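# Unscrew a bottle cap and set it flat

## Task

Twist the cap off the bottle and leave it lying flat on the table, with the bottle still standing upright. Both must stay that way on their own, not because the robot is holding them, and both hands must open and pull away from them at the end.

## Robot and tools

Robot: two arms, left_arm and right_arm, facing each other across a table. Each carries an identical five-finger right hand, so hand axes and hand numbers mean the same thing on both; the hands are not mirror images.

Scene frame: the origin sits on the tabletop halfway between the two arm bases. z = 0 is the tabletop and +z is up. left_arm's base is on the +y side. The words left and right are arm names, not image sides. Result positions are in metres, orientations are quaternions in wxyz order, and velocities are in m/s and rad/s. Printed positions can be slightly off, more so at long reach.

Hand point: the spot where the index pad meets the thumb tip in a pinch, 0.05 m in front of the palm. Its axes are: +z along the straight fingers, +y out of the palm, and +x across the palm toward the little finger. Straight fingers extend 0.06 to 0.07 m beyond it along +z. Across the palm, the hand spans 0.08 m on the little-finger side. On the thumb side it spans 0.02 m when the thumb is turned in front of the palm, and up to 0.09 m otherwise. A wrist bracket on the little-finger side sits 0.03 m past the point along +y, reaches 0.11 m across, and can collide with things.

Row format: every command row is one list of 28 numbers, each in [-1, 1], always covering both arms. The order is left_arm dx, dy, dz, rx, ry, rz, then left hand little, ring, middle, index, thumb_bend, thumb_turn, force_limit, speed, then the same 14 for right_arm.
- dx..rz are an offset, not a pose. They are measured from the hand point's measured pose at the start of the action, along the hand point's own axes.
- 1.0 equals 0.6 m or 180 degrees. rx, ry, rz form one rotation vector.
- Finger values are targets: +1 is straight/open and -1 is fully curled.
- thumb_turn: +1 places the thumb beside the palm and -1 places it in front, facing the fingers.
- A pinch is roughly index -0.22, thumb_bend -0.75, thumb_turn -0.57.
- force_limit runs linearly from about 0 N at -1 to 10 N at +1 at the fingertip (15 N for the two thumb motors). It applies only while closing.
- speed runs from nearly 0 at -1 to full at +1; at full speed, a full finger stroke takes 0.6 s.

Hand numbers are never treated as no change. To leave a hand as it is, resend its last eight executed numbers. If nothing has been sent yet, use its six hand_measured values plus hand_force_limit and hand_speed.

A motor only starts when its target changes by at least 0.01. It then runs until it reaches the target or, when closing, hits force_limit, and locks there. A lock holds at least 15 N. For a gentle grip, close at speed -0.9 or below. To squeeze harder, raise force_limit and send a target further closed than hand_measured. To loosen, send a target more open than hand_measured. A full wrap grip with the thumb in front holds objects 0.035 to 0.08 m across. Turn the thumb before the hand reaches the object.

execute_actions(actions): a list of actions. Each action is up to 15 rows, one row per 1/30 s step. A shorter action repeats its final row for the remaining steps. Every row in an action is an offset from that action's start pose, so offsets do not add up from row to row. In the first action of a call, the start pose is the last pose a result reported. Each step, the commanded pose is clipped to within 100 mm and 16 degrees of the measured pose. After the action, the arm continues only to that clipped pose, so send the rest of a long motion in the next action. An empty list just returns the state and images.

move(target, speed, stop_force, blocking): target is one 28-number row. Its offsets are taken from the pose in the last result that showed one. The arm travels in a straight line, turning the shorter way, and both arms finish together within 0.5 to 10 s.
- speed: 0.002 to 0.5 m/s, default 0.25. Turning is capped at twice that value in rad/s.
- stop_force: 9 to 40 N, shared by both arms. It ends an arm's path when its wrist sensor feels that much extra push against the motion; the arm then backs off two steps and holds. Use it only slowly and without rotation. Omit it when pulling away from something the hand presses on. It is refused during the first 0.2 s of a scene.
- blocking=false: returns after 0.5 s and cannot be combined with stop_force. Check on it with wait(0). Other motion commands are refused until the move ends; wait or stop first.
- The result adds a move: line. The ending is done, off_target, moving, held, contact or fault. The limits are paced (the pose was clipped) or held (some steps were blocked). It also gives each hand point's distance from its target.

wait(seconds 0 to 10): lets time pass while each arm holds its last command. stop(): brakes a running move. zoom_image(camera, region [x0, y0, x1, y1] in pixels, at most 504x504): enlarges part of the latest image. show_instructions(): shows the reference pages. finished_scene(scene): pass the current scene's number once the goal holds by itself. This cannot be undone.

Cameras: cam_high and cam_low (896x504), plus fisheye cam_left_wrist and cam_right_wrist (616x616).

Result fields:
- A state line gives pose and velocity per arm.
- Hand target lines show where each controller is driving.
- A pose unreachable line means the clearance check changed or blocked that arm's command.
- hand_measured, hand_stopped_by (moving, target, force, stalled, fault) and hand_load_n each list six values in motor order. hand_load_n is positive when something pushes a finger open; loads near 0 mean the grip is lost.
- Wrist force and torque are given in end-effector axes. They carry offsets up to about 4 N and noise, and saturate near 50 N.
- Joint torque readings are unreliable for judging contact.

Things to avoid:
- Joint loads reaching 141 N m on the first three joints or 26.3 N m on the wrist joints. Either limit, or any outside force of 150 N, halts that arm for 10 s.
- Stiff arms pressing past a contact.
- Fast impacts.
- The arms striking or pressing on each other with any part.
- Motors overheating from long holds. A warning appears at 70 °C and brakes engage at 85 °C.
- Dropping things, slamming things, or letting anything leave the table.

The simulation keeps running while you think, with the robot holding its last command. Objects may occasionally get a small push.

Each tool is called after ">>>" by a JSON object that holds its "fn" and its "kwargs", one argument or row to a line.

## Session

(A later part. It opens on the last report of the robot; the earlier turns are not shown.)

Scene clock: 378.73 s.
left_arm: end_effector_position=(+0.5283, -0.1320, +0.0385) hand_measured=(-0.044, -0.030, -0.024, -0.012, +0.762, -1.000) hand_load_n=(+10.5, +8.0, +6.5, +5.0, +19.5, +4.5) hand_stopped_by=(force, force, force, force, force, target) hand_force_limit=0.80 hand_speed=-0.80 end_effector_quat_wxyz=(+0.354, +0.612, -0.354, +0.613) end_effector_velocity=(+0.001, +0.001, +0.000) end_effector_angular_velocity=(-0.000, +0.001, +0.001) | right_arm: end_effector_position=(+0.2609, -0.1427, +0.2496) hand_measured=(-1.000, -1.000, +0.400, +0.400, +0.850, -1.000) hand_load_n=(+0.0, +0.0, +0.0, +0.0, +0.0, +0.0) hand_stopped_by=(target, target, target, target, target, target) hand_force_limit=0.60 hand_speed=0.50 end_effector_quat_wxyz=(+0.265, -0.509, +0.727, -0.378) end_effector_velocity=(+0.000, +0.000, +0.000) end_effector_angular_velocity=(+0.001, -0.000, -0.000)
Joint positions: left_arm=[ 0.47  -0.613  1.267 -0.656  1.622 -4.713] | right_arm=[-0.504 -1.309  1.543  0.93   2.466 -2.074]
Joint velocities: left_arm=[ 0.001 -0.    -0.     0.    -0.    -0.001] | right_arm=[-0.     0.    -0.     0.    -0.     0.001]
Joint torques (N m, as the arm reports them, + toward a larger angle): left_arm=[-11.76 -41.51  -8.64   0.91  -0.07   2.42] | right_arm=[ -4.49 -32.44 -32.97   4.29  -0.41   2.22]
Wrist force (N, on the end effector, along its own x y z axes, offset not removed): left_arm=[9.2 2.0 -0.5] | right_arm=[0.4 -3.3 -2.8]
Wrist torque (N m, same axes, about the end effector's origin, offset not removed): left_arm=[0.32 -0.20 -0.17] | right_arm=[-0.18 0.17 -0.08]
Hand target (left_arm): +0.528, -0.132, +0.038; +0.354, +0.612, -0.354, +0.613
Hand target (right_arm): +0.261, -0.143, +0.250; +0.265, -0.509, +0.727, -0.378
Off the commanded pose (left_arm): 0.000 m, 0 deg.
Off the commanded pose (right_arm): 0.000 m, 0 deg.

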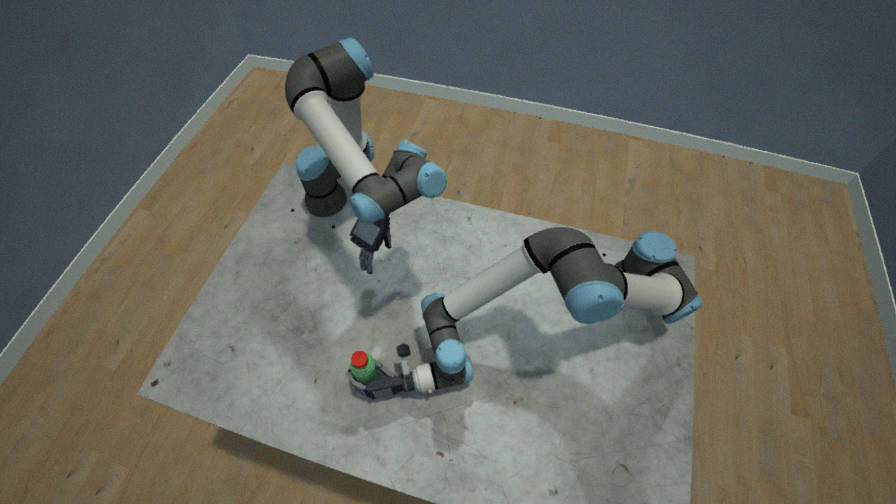

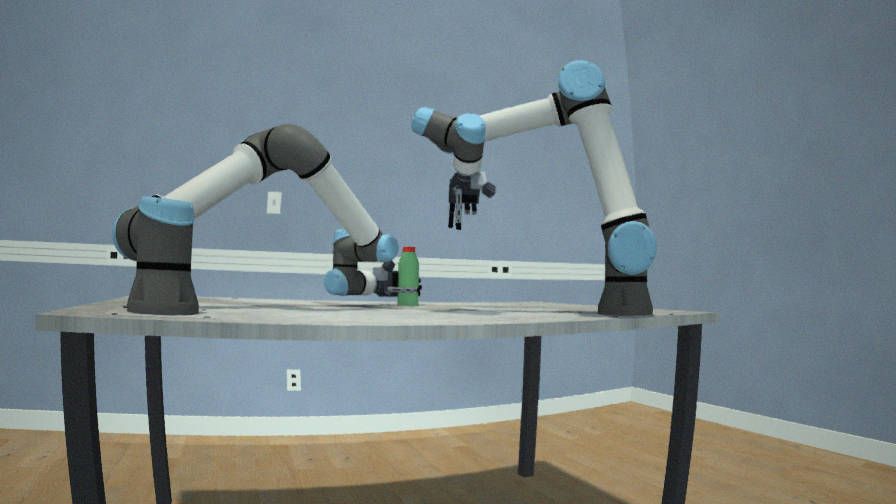

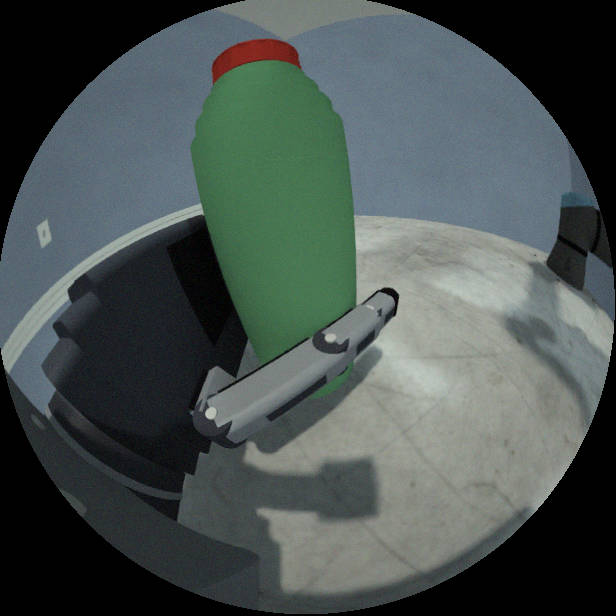

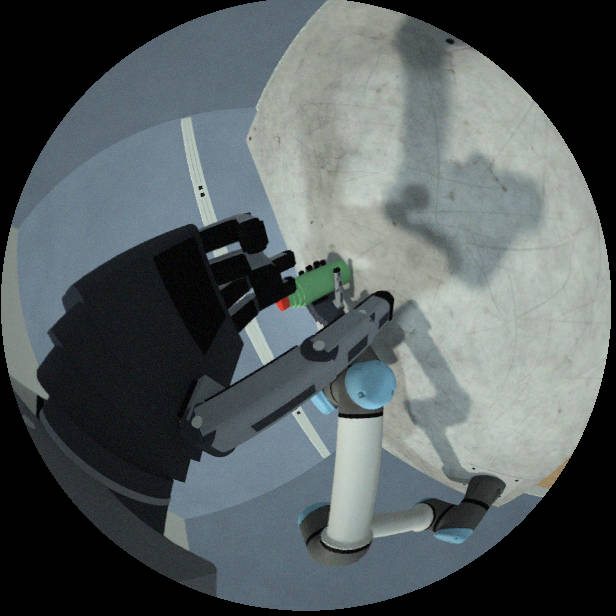

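>>> {"fn": "move", "kwargs": {
  "target": [0.0158,0.4395,-0.1830,-0.1667,0,0,-0.85,-0.85,-0.85,-0.85,-0.8,-1,0.8,-0.8, 0,0.0199,0.01396,0,0,0,-1,-1,0.4,0.4,0.85,-1,0.6,0.5],
  "speed": 0.25
}}

>>> {"fn": "move", "kwargs": {
  "target": [-0.025,0,0,0,0,0,-0.85,-0.85,-0.85,-0.85,-0.8,-1,0.8,-0.8, 0,0,0,0,0,0,-1,-1,0.4,0.4,0.85,-1,0.6,0.5],
  "speed": 0.008,
  "stop_force": 9
}}

>>> {"fn": "zoom_image", "kwargs": {
  "camera": "cam_low",
  "region": [390, 190, 530, 320]
}}

Scene clock: 407.03 s.
left_arm: end_effector_position=(+0.2452, -0.1685, +0.0473) hand_measured=(-0.044, -0.030, -0.024, -0.012, +0.762, -1.000) hand_load_n=(+6.0, +5.5, +6.5, +8.0, +17.5, +8.5) hand_stopped_by=(force, force, force, force, force, target) hand_force_limit=0.80 hand_speed=-0.80 end_effector_quat_wxyz=(+0.500, +0.499, -0.500, +0.500) end_effector_velocity=(-0.002, +0.000, -0.000) end_effector_angular_velocity=(+0.001, +0.001, -0.004) | right_arm: end_effector_position=(+0.2609, -0.1427, +0.2350) hand_measured=(-1.000, -1.000, +0.400, +0.400, +0.850, -1.000) hand_load_n=(+0.0, +0.0, +0.0, +0.0, +0.0, +0.0) hand_stopped_by=(target, target, target, target, target, target) hand_force_limit=0.60 hand_speed=0.50 end_effector_quat_wxyz=(+0.265, -0.509, +0.727, -0.378) end_effector_velocity=(+0.000, +0.000, +0.000) end_effector_angular_velocity=(+0.001, -0.001, -0.000)
Joint positions: left_arm=[ 0.231 -0.751  1.527 -0.777  1.906 -4.712] | right_arm=[-0.504 -1.3    1.57   0.895  2.466 -2.074]
Joint velocities: left_arm=[-0.002 -0.001  0.002 -0.     0.001 -0.   ] | right_arm=[ 0.     0.    -0.001 -0.    -0.     0.   ]
Joint torques (N m, as the arm reports them, + toward a larger angle): left_arm=[-12.29 -50.31  -9.78  -3.9    1.96   2.46] | right_arm=[ -4.71 -16.78  -4.05  -0.65  -0.6   -0.24]
Wrist force (N, on the end effector, along its own x y z axes, offset not removed): left_arm=[-2.3 -2.5 -0.8] | right_arm=[-0.9 -3.5 -1.9]
Wrist torque (N m, same axes, about the end effector's origin, offset not removed): left_arm=[-0.25 0.29 0.01] | right_arm=[-0.42 0.31 -0.38]
Hand target (left_arm): +0.245, -0.169, +0.047; +0.500, +0.499, -0.500, +0.500
Hand target (right_arm): +0.261, -0.143, +0.235; +0.265, -0.509, +0.727, -0.378
Off the commanded pose (left_arm): 0.000 m, 0 deg.
Off the commanded pose (right_arm): 0.000 m, 0 deg.
move: done

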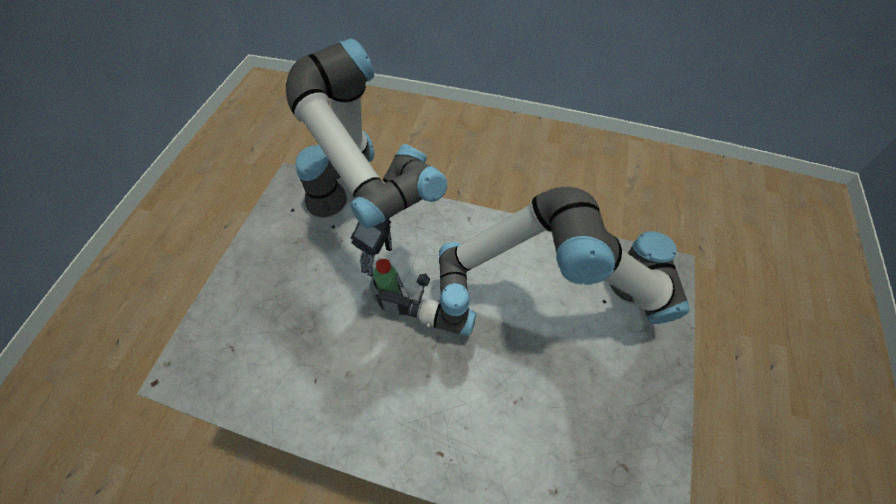

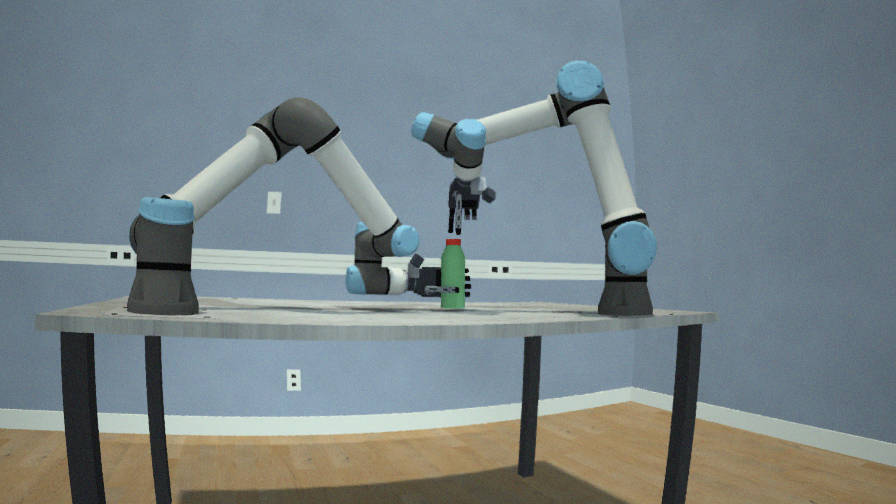

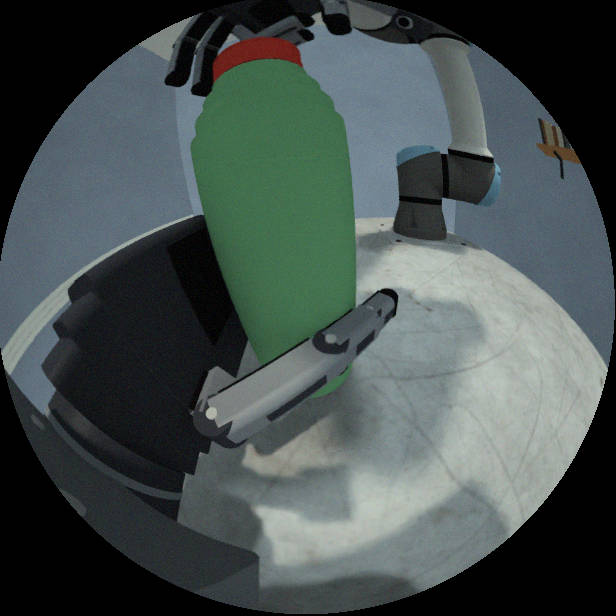

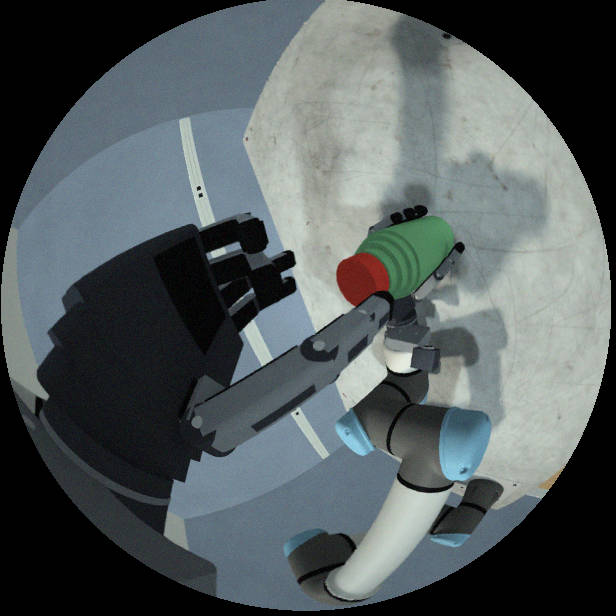

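Scene clock: 408.57 s.
left_arm: end_effector_position=(+0.2452, -0.1685, +0.0382) hand_measured=(-0.044, -0.030, -0.024, -0.012, +0.762, -1.000) hand_load_n=(+8.0, +7.0, +6.5, +7.0, +17.5, +3.0) hand_stopped_by=(force, force, force, force, force, target) hand_force_limit=0.80 hand_speed=-0.80 end_effector_quat_wxyz=(+0.500, +0.499, -0.500, +0.500) end_effector_velocity=(-0.001, +0.000, +0.002) end_effector_angular_velocity=(+0.003, +0.000, -0.002) | right_arm: end_effector_position=(+0.2609, -0.1427, +0.2350) hand_measured=(-1.000, -1.000, +0.400, +0.400, +0.850, -1.000) hand_load_n=(+0.0, +0.0, +0.0, +0.0, +0.0, +0.0) hand_stopped_by=(target, target, target, target, target, target) hand_force_limit=0.60 hand_speed=0.50 end_effector_quat_wxyz=(+0.265, -0.509, +0.727, -0.378) end_effector_velocity=(-0.000, -0.000, +0.000) end_effector_angular_velocity=(-0.001, -0.000, +0.000)
Joint positions: left_arm=[ 0.231 -0.736  1.528 -0.793  1.906 -4.712] | right_arm=[-0.504 -1.3    1.57   0.895  2.466 -2.074]
Joint velocities: left_arm=[-0.002 -0.005  0.     0.008  0.     0.001] | right_arm=[ 0.    -0.     0.     0.     0.    -0.001]
Joint torques (N m, as the arm reports them, + toward a larger angle): left_arm=[ 11.63 -40.62  -5.73   2.91   0.24   2.35] | right_arm=[ -5.6  -20.21  -8.42   0.67  -0.22  -0.36]
Wrist force (N, on the end effector, along its own x y z axes, offset not removed): left_arm=[9.7 -1.2 1.7] | right_arm=[1.6 -4.9 -1.7]
Wrist torque (N m, same axes, about the end effector's origin, offset not removed): left_arm=[-0.08 -0.25 -0.08] | right_arm=[-0.56 -0.04 -0.23]
Hand target (left_arm): +0.245, -0.169, +0.039; +0.500, +0.499, -0.500, +0.500
Hand target (right_arm): +0.261, -0.143, +0.235; +0.265, -0.509, +0.727, -0.378
Off the commanded pose (left_arm): 0.006 m, 0 deg.
Off the commanded pose (right_arm): 0.000 m, 0 deg.
move: contact (left_arm)

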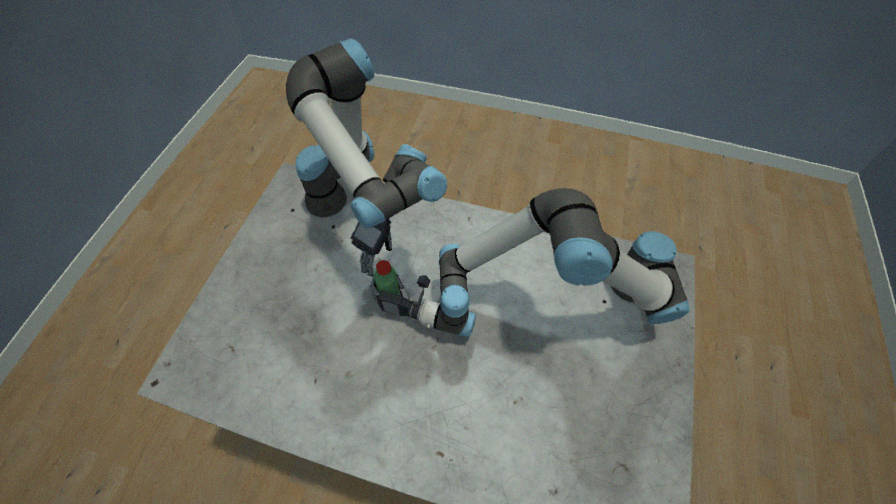

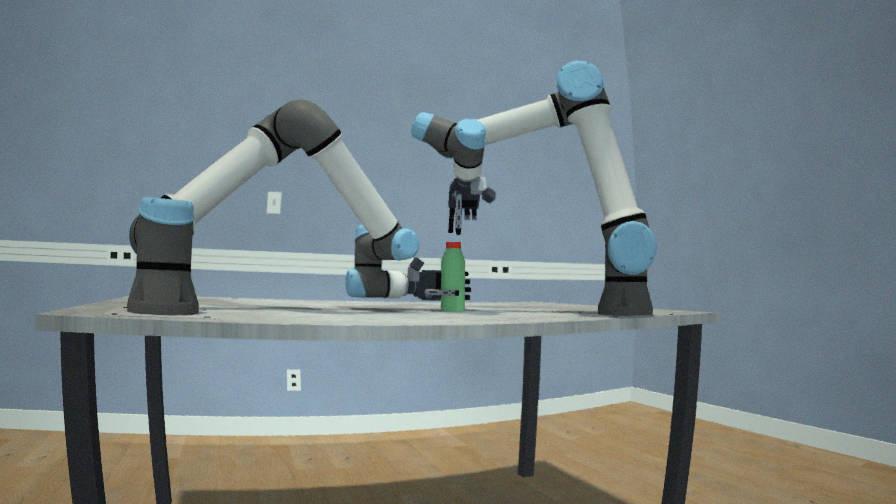

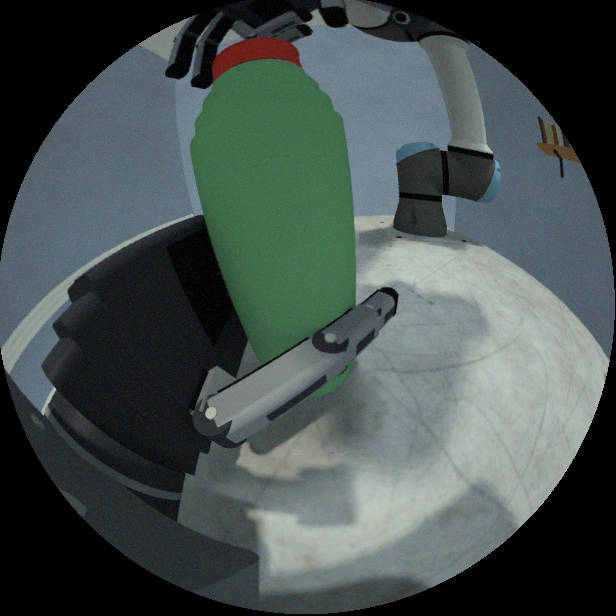

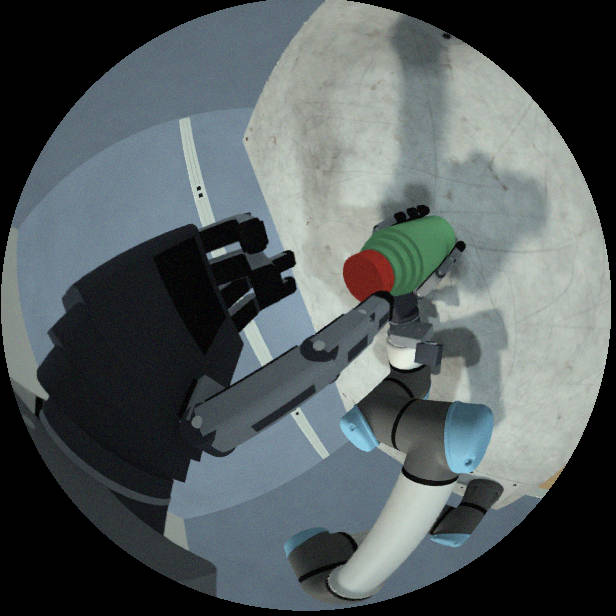

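Region (390, 190, 530, 320) of cam_low's 896x504 image, scaled by 3.600, with more detail than that image has; it fills the top 468 rows of this view, and the rest is white.

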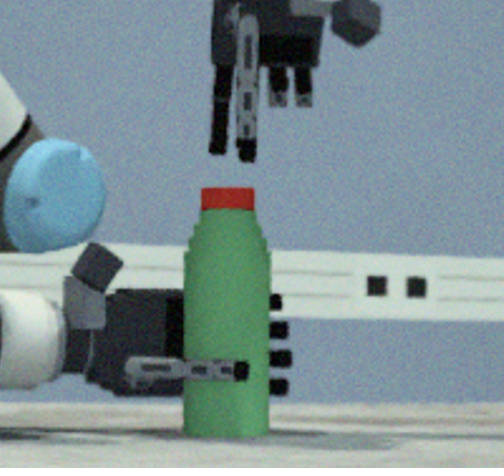

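>>> {"fn": "execute_actions", "kwargs": {
  "actions": []
}}

Scene clock: 434.33 s.
left_arm: end_effector_position=(+0.2452, -0.1685, +0.0385) hand_measured=(-0.044, -0.030, -0.024, -0.012, +0.762, -1.000) hand_load_n=(+6.5, +6.0, +6.5, +7.5, +17.5, +4.5) hand_stopped_by=(force, force, force, force, force, target) hand_force_limit=0.80 hand_speed=-0.80 end_effector_quat_wxyz=(+0.500, +0.499, -0.500, +0.500) end_effector_velocity=(+0.001, +0.001, -0.000) end_effector_angular_velocity=(+0.001, -0.000, +0.001) | right_arm: end_effector_position=(+0.2609, -0.1427, +0.2350) hand_measured=(-1.000, -1.000, +0.400, +0.400, +0.850, -1.000) hand_load_n=(+0.0, +0.0, +0.0, +0.0, +0.0, +0.0) hand_stopped_by=(target, target, target, target, target, target) hand_force_limit=0.60 hand_speed=0.50 end_effector_quat_wxyz=(+0.265, -0.509, +0.727, -0.378) end_effector_velocity=(-0.000, -0.000, -0.001) end_effector_angular_velocity=(-0.002, +0.002, +0.001)
Joint positions: left_arm=[ 0.231 -0.736  1.528 -0.792  1.906 -4.712] | right_arm=[-0.504 -1.3    1.57   0.895  2.466 -2.074]
Joint velocities: left_arm=[ 0.001 -0.     0.001  0.    -0.     0.   ] | right_arm=[ 0.     0.001  0.001  0.    -0.001 -0.001]
Joint torques (N m, as the arm reports them, + toward a larger angle): left_arm=[ -2.51 -46.04 -15.8   -1.59   0.21   1.9 ] | right_arm=[ -4.67 -21.33 -14.05   2.27   0.25  -0.26]
Wrist force (N, on the end effector, along its own x y z axes, offset not removed): left_arm=[4.7 1.0 -1.9] | right_arm=[1.3 -1.0 -1.5]
Wrist torque (N m, same axes, about the end effector's origin, offset not removed): left_arm=[0.22 -0.18 0.16] | right_arm=[-0.02 0.04 -0.10]
Hand target (left_arm): +0.245, -0.169, +0.039; +0.500, +0.499, -0.500, +0.500
Hand target (right_arm): +0.261, -0.143, +0.235; +0.265, -0.509, +0.727, -0.378
Off the commanded pose (left_arm): 0.006 m, 0 deg.
Off the commanded pose (right_arm): 0.000 m, 0 deg.

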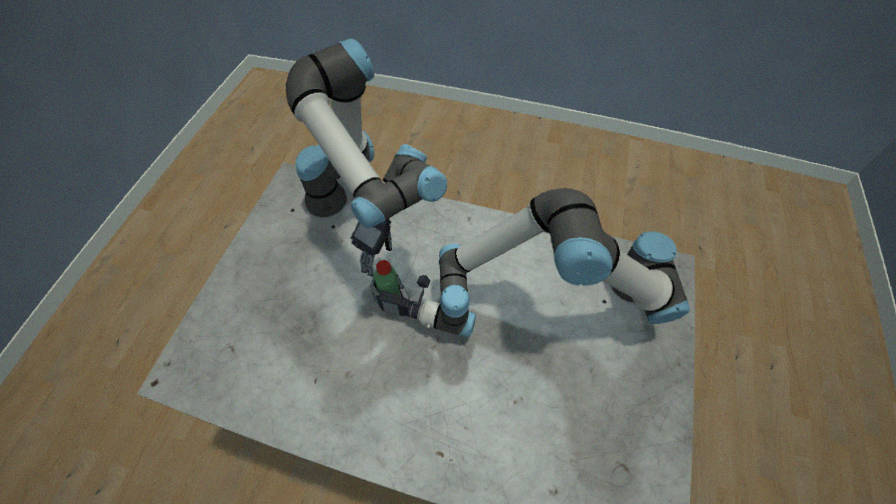

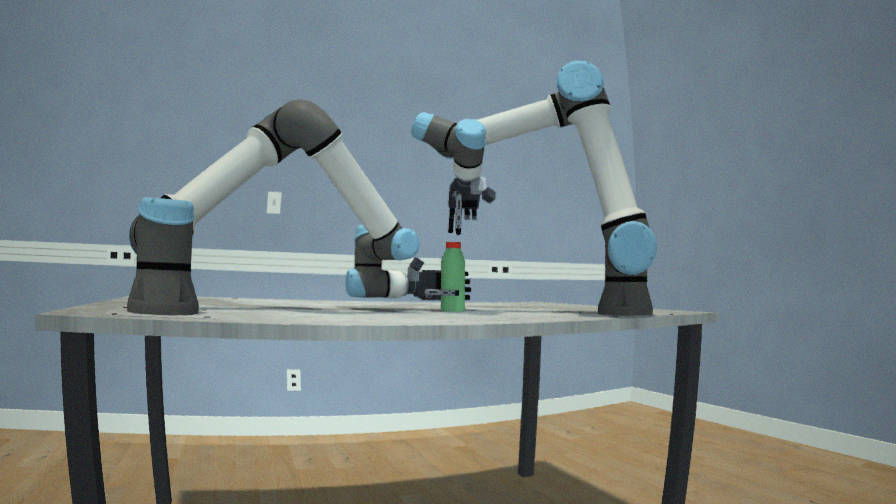

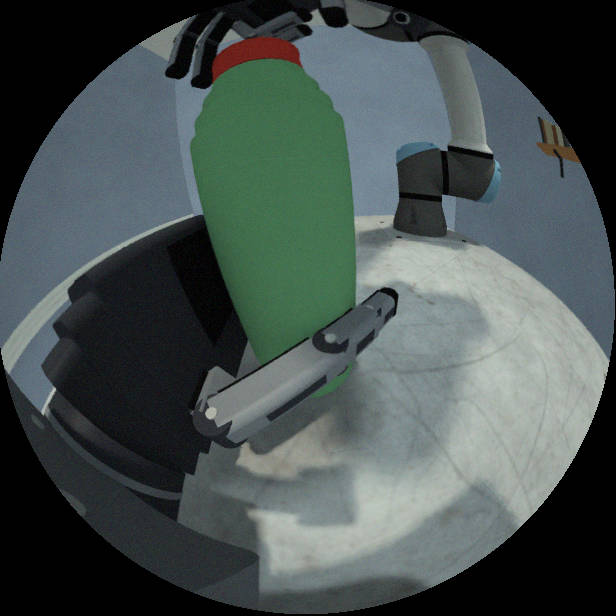

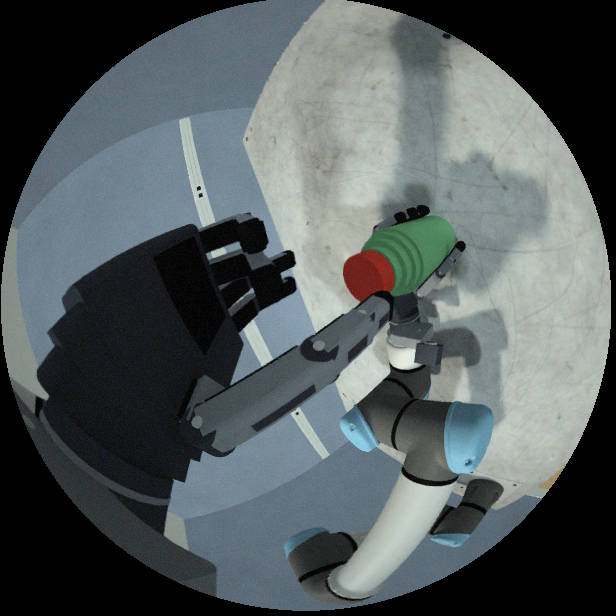

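>>> {"fn": "zoom_image", "kwargs": {
  "camera": "cam_low",
  "region": [420, 215, 490, 265]
}}

Region (420, 215, 490, 265) of cam_low's 896x504 image, scaled by 7.200, with more detail than that image has; it fills the top 360 rows of this view, and the rest is white.

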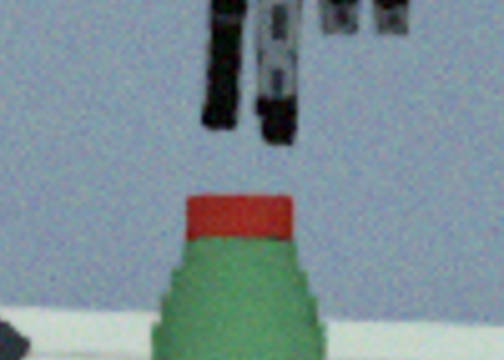

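>>> {"fn": "move", "kwargs": {
  "target": [0,0,0,0,0,0,-0.85,-0.85,-0.85,-0.85,-0.8,-1,0.8,-0.8, 0,0.05871,0.04111,0,0,0,-1,-1,0.4,0.4,0.85,-1,0.6,0.5],
  "speed": 0.1
}}

>>> {"fn": "zoom_image", "kwargs": {
  "camera": "cam_low",
  "region": [420, 215, 490, 265]
}}

Scene clock: 447.90 s.
left_arm: end_effector_position=(+0.2452, -0.1685, +0.0385) hand_measured=(-0.044, -0.030, -0.024, -0.012, +0.762, -1.000) hand_load_n=(+6.5, +6.0, +6.5, +7.5, +17.5, +4.5) hand_stopped_by=(force, force, force, force, force, target) hand_force_limit=0.80 hand_speed=-0.80 end_effector_quat_wxyz=(+0.500, +0.499, -0.500, +0.500) end_effector_velocity=(+0.001, +0.001, -0.001) end_effector_angular_velocity=(+0.002, +0.001, +0.001) | right_arm: end_effector_position=(+0.2609, -0.1428, +0.1922) hand_measured=(-1.000, -1.000, +0.400, +0.400, +0.850, -1.000) hand_load_n=(+0.0, +0.0, +0.0, +0.0, +0.0, +0.0) hand_stopped_by=(target, target, target, target, target, target) hand_force_limit=0.60 hand_speed=0.50 end_effector_quat_wxyz=(+0.265, -0.509, +0.727, -0.378) end_effector_velocity=(-0.000, +0.000, -0.002) end_effector_angular_velocity=(+0.001, -0.001, +0.001)
Joint positions: left_arm=[ 0.231 -0.736  1.528 -0.792  1.906 -4.712] | right_arm=[-0.504 -1.268  1.643  0.79   2.466 -2.074]
Joint velocities: left_arm=[ 0.001 -0.     0.002  0.001 -0.     0.   ] | right_arm=[ 0.     0.001  0.004 -0.007 -0.    -0.001]
Joint torques (N m, as the arm reports them, + toward a larger angle): left_arm=[ -9.78 -46.71 -19.78  -2.5    0.16   1.44] | right_arm=[  6.65 -18.57  -4.22  -0.57  -0.37  -2.77]
Wrist force (N, on the end effector, along its own x y z axes, offset not removed): left_arm=[3.6 0.7 -3.3] | right_arm=[-1.4 -3.5 -1.8]
Wrist torque (N m, same axes, about the end effector's origin, offset not removed): left_arm=[0.29 0.17 -0.01] | right_arm=[-0.36 0.37 -0.14]
Hand target (left_arm): +0.245, -0.169, +0.039; +0.500, +0.499, -0.500, +0.500
Hand target (right_arm): +0.261, -0.143, +0.192; +0.265, -0.509, +0.727, -0.378
Off the commanded pose (left_arm): 0.000 m, 0 deg.
Off the commanded pose (right_arm): 0.000 m, 0 deg.
move: done

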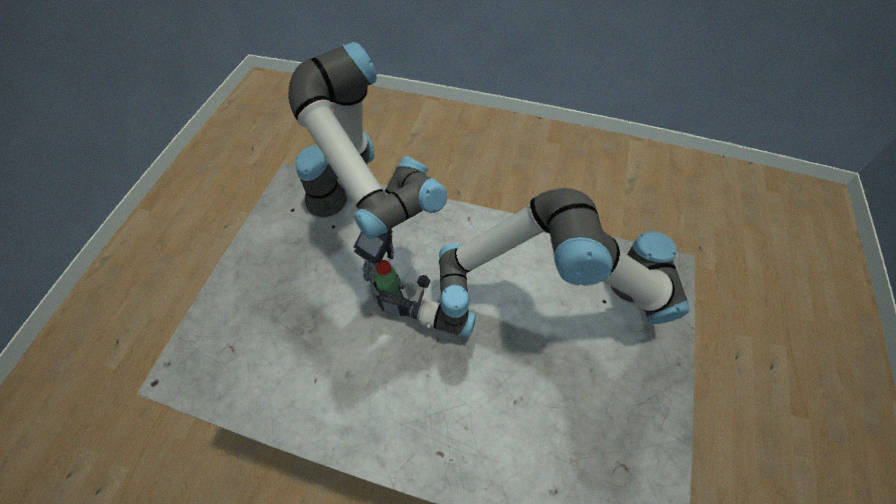

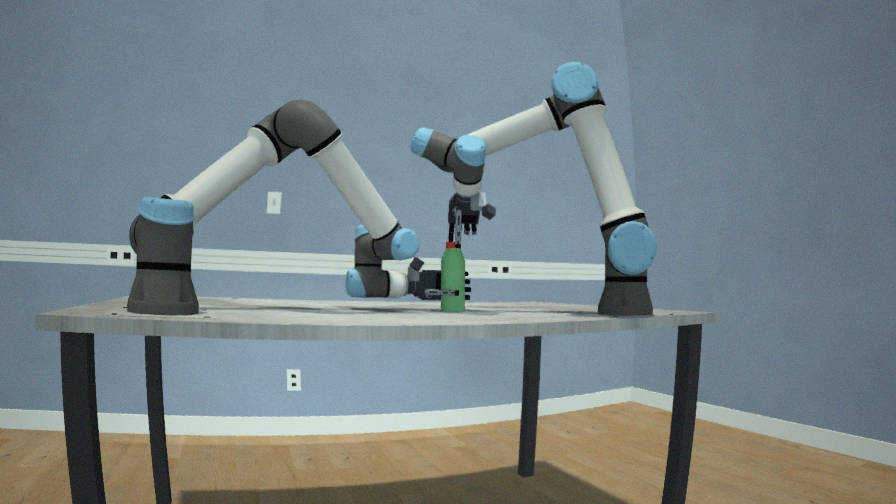

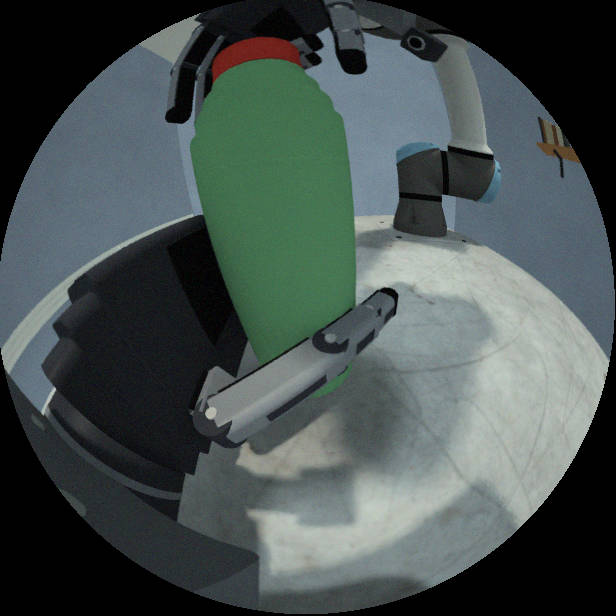

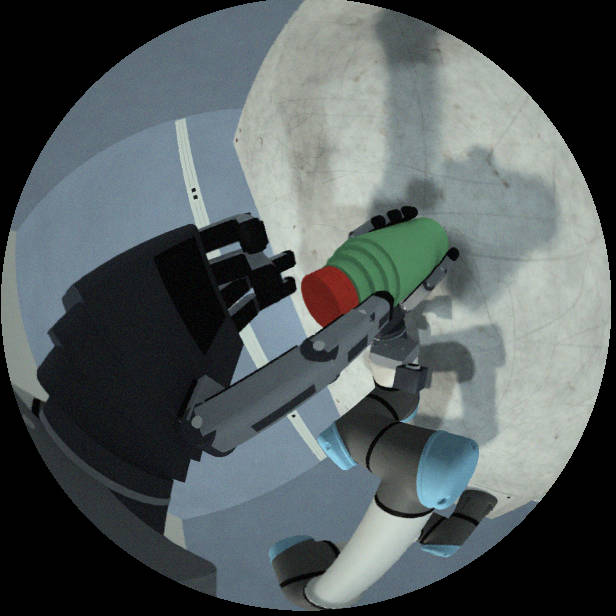

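Region (420, 215, 490, 265) of cam_low's 896x504 image, scaled by 7.200, with more detail than that image has; it fills the top 360 rows of this view, and the rest is white.

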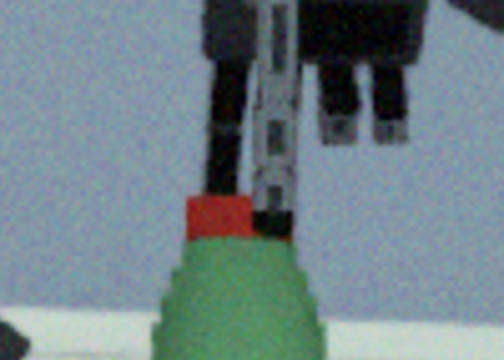

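>>> {"fn": "execute_actions", "kwargs": {
  "actions": [
    [[0,0,0,0,0,0,-0.85,-0.85,-0.85,-0.85,-0.8,-1,0.8,-0.8, 0,0,0,0,0,0,-1,-1,0.08,0.11,0.36,-1,0.6,0.4]],
    [[0,0,0,0,0,0,-0.85,-0.85,-0.85,-0.85,-0.8,-1,0.8,-0.8, 0,0,0,0,0,0,-1,-1,-0.5,-0.5,-0.5,-1,0.6,-0.85]],
    [[0,0,0,0,0,0,-0.85,-0.85,-0.85,-0.85,-0.8,-1,0.8,-0.8, 0,0,0,0,0,0,-1,-1,-0.5,-0.5,-0.5,-1,0.6,-0.85]]
  ]
}}

>>> {"fn": "zoom_image", "kwargs": {
  "camera": "cam_low",
  "region": [420, 215, 490, 265]
}}

Scene clock: 473.37 s.
left_arm: end_effector_position=(+0.2452, -0.1685, +0.0386) hand_measured=(-0.044, -0.030, -0.024, -0.012, +0.762, -1.000) hand_load_n=(+4.5, +4.5, +6.0, +8.0, +17.5, +5.5) hand_stopped_by=(force, force, force, force, force, target) hand_force_limit=0.80 hand_speed=-0.80 end_effector_quat_wxyz=(+0.500, +0.499, -0.500, +0.500) end_effector_velocity=(+0.000, -0.000, +0.000) end_effector_angular_velocity=(-0.001, +0.000, +0.000) | right_arm: end_effector_position=(+0.2609, -0.1428, +0.1922) hand_measured=(-1.000, -1.000, -0.024, -0.002, +0.284, -1.000) hand_load_n=(+0.0, +0.0, +8.5, +9.0, +11.0, -0.5) hand_stopped_by=(target, target, force, force, force, target) hand_force_limit=0.60 hand_speed=-0.85 end_effector_quat_wxyz=(+0.265, -0.509, +0.727, -0.378) end_effector_velocity=(+0.000, +0.000, +0.000) end_effector_angular_velocity=(+0.000, -0.000, -0.000)
Joint positions: left_arm=[ 0.231 -0.736  1.528 -0.792  1.906 -4.712] | right_arm=[-0.504 -1.268  1.643  0.79   2.466 -2.074]
Joint velocities: left_arm=[ 0.     0.    -0.    -0.001  0.    -0.   ] | right_arm=[-0.     0.    -0.001  0.    -0.     0.   ]
Joint torques (N m, as the arm reports them, + toward a larger angle): left_arm=[  3.89 -44.43  -9.13   1.43   0.12   1.34] | right_arm=[  5.11 -37.61 -30.11   4.12   1.88   1.23]
Wrist force (N, on the end effector, along its own x y z axes, offset not removed): left_arm=[4.9 4.7 -3.3] | right_arm=[1.4 -4.4 2.5]
Wrist torque (N m, same axes, about the end effector's origin, offset not removed): left_arm=[0.13 0.63 0.23] | right_arm=[-0.64 0.09 -0.22]
Hand target (left_arm): +0.245, -0.169, +0.039; +0.500, +0.499, -0.500, +0.500
Hand target (right_arm): +0.261, -0.143, +0.192; +0.265, -0.509, +0.727, -0.378
Off the commanded pose (left_arm): 0.000 m, 0 deg.
Off the commanded pose (right_arm): 0.000 m, 0 deg.

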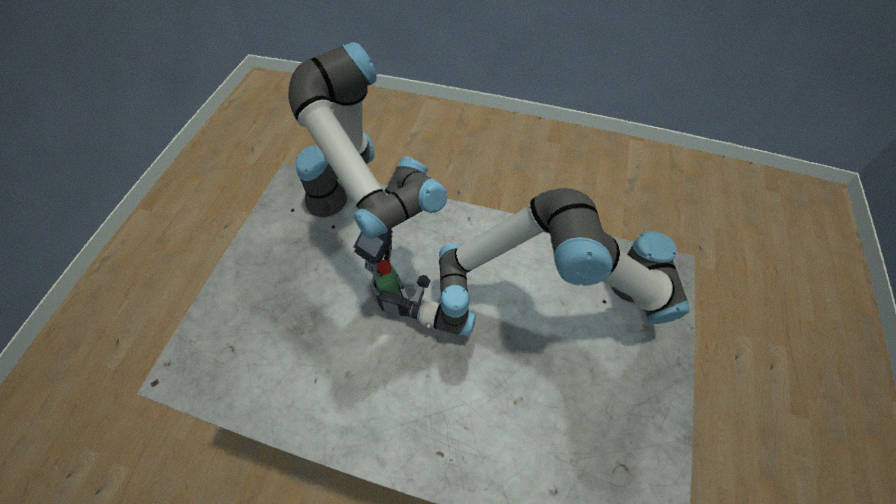

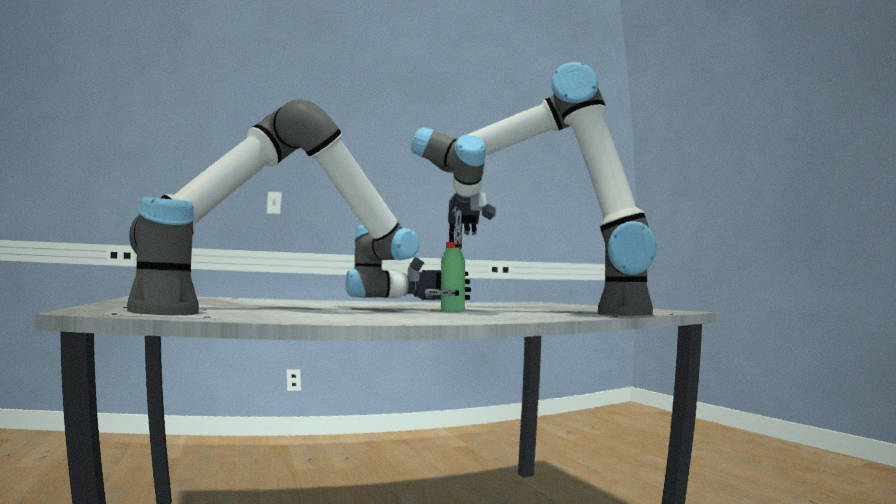

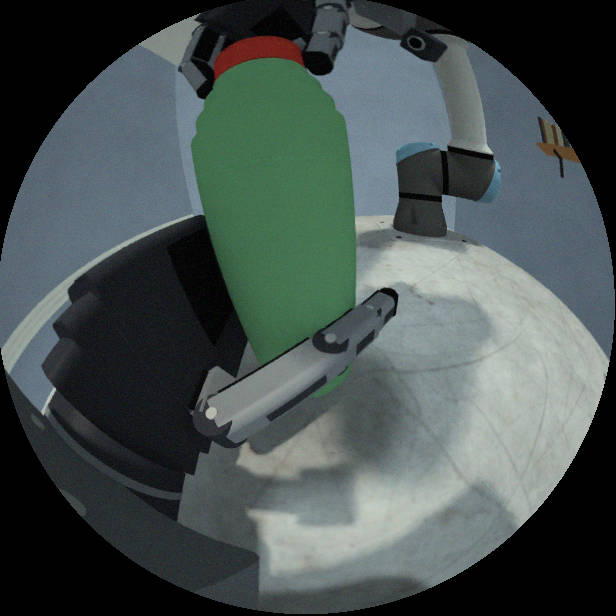

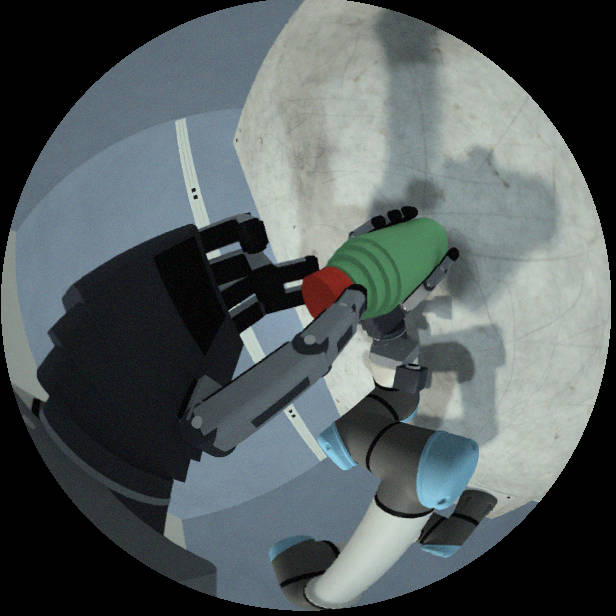

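Region (420, 215, 490, 265) of cam_low's 896x504 image, scaled by 7.200, with more detail than that image has; it fills the top 360 rows of this view, and the rest is white.

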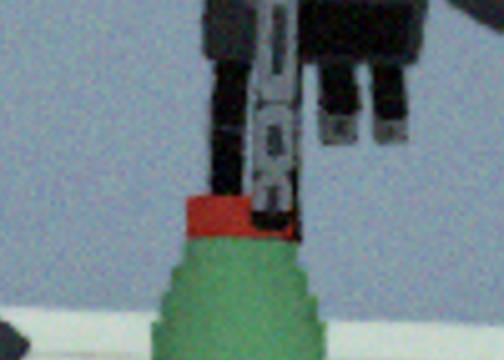

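>>> {"fn": "move", "kwargs": {
  "target": [0,0,0,0,0,0,-0.9,-0.9,-0.9,-0.85,-0.8,-1,0.8,-0.8, -0.0089,0.0007,-0.0048,0,-0.22754,-0.15933,-1,-1,-0.5,-0.5,-0.5,-1,0.6,-0.85],
  "speed": 0.25
}}

Scene clock: 495.30 s.
left_arm: end_effector_position=(+0.2452, -0.1685, +0.0386) hand_measured=(-0.064, -0.048, -0.038, -0.012, +0.762, -1.000) hand_load_n=(+8.0, +9.0, +9.5, +5.5, +19.5, +5.0) hand_stopped_by=(force, force, force, force, force, target) hand_force_limit=0.80 hand_speed=-0.80 end_effector_quat_wxyz=(+0.500, +0.499, -0.500, +0.500) end_effector_velocity=(+0.001, -0.000, +0.001) end_effector_angular_velocity=(-0.001, -0.000, +0.002) | right_arm: end_effector_position=(+0.2605, -0.1370, +0.1941) hand_measured=(-1.000, -1.000, -0.026, -0.002, +0.284, -1.000) hand_load_n=(+0.0, +0.0, +0.5, +7.5, +10.0, +0.5) hand_stopped_by=(target, target, force, force, force, target) hand_force_limit=0.60 hand_speed=-0.85 end_effector_quat_wxyz=(+0.400, -0.768, +0.444, -0.231) end_effector_velocity=(-0.000, +0.000, -0.000) end_effector_angular_velocity=(+0.003, +0.003, +0.009)
Joint positions: left_arm=[ 0.231 -0.736  1.528 -0.792  1.906 -4.712] | right_arm=[-0.873 -1.641  1.947  0.305  1.59  -3.128]
Joint velocities: left_arm=[ 0.002 -0.    -0.001 -0.    -0.    -0.   ] | right_arm=[-0.007 -0.002  0.002  0.001 -0.015 -0.006]
Joint torques (N m, as the arm reports them, + toward a larger angle): left_arm=[  3.7  -37.37  -8.85   0.91   0.23   1.5 ] | right_arm=[ -6.84 -26.    -7.56   1.91  -0.78  -2.83]
Wrist force (N, on the end effector, along its own x y z axes, offset not removed): left_arm=[5.8 -5.8 -0.5] | right_arm=[-2.7 -4.1 -4.2]
Wrist torque (N m, same axes, about the end effector's origin, offset not removed): left_arm=[-0.24 -0.65 -0.46] | right_arm=[-0.67 0.22 -0.23]
Hand target (left_arm): +0.245, -0.169, +0.039; +0.500, +0.499, -0.500, +0.500
Hand target (right_arm): +0.261, -0.137, +0.194; -0.400, +0.768, -0.443, +0.231
Off the commanded pose (left_arm): 0.000 m, 0 deg.
Off the commanded pose (right_arm): 0.001 m, 0 deg.
move: done

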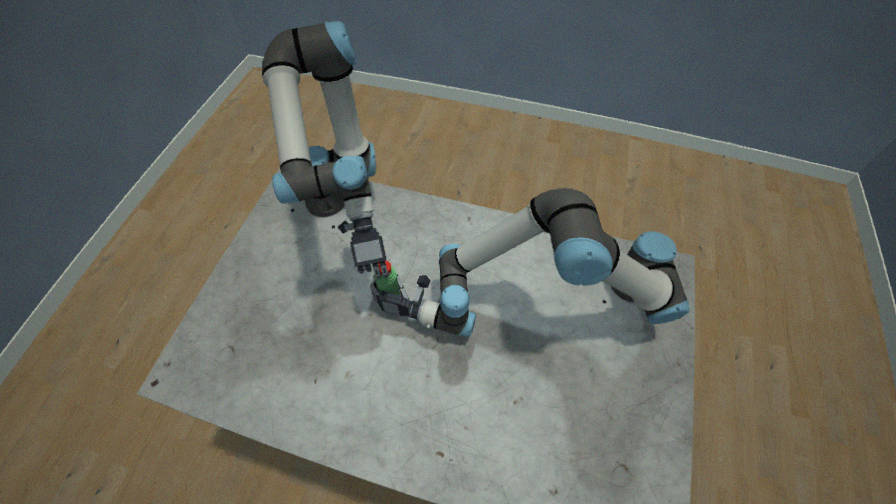

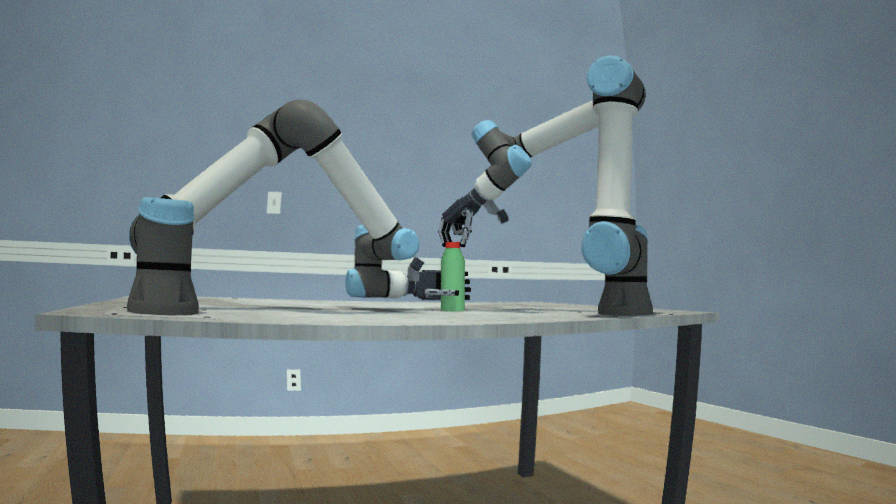

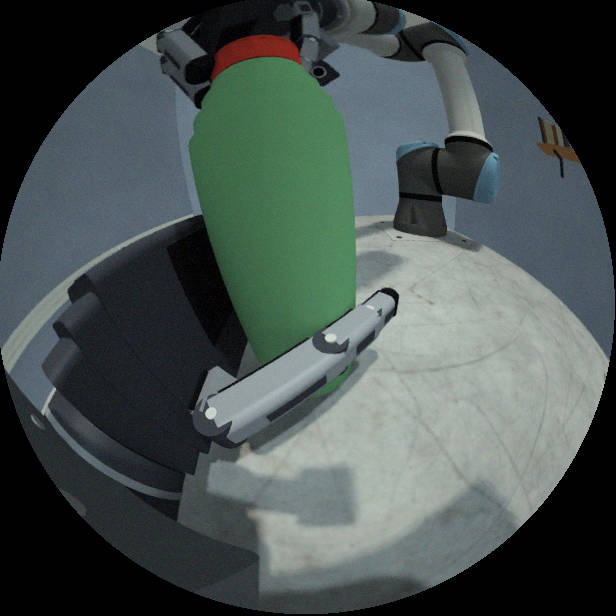

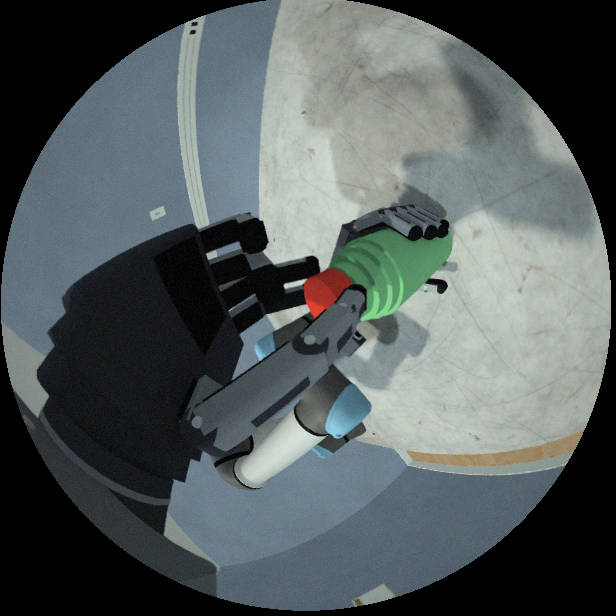

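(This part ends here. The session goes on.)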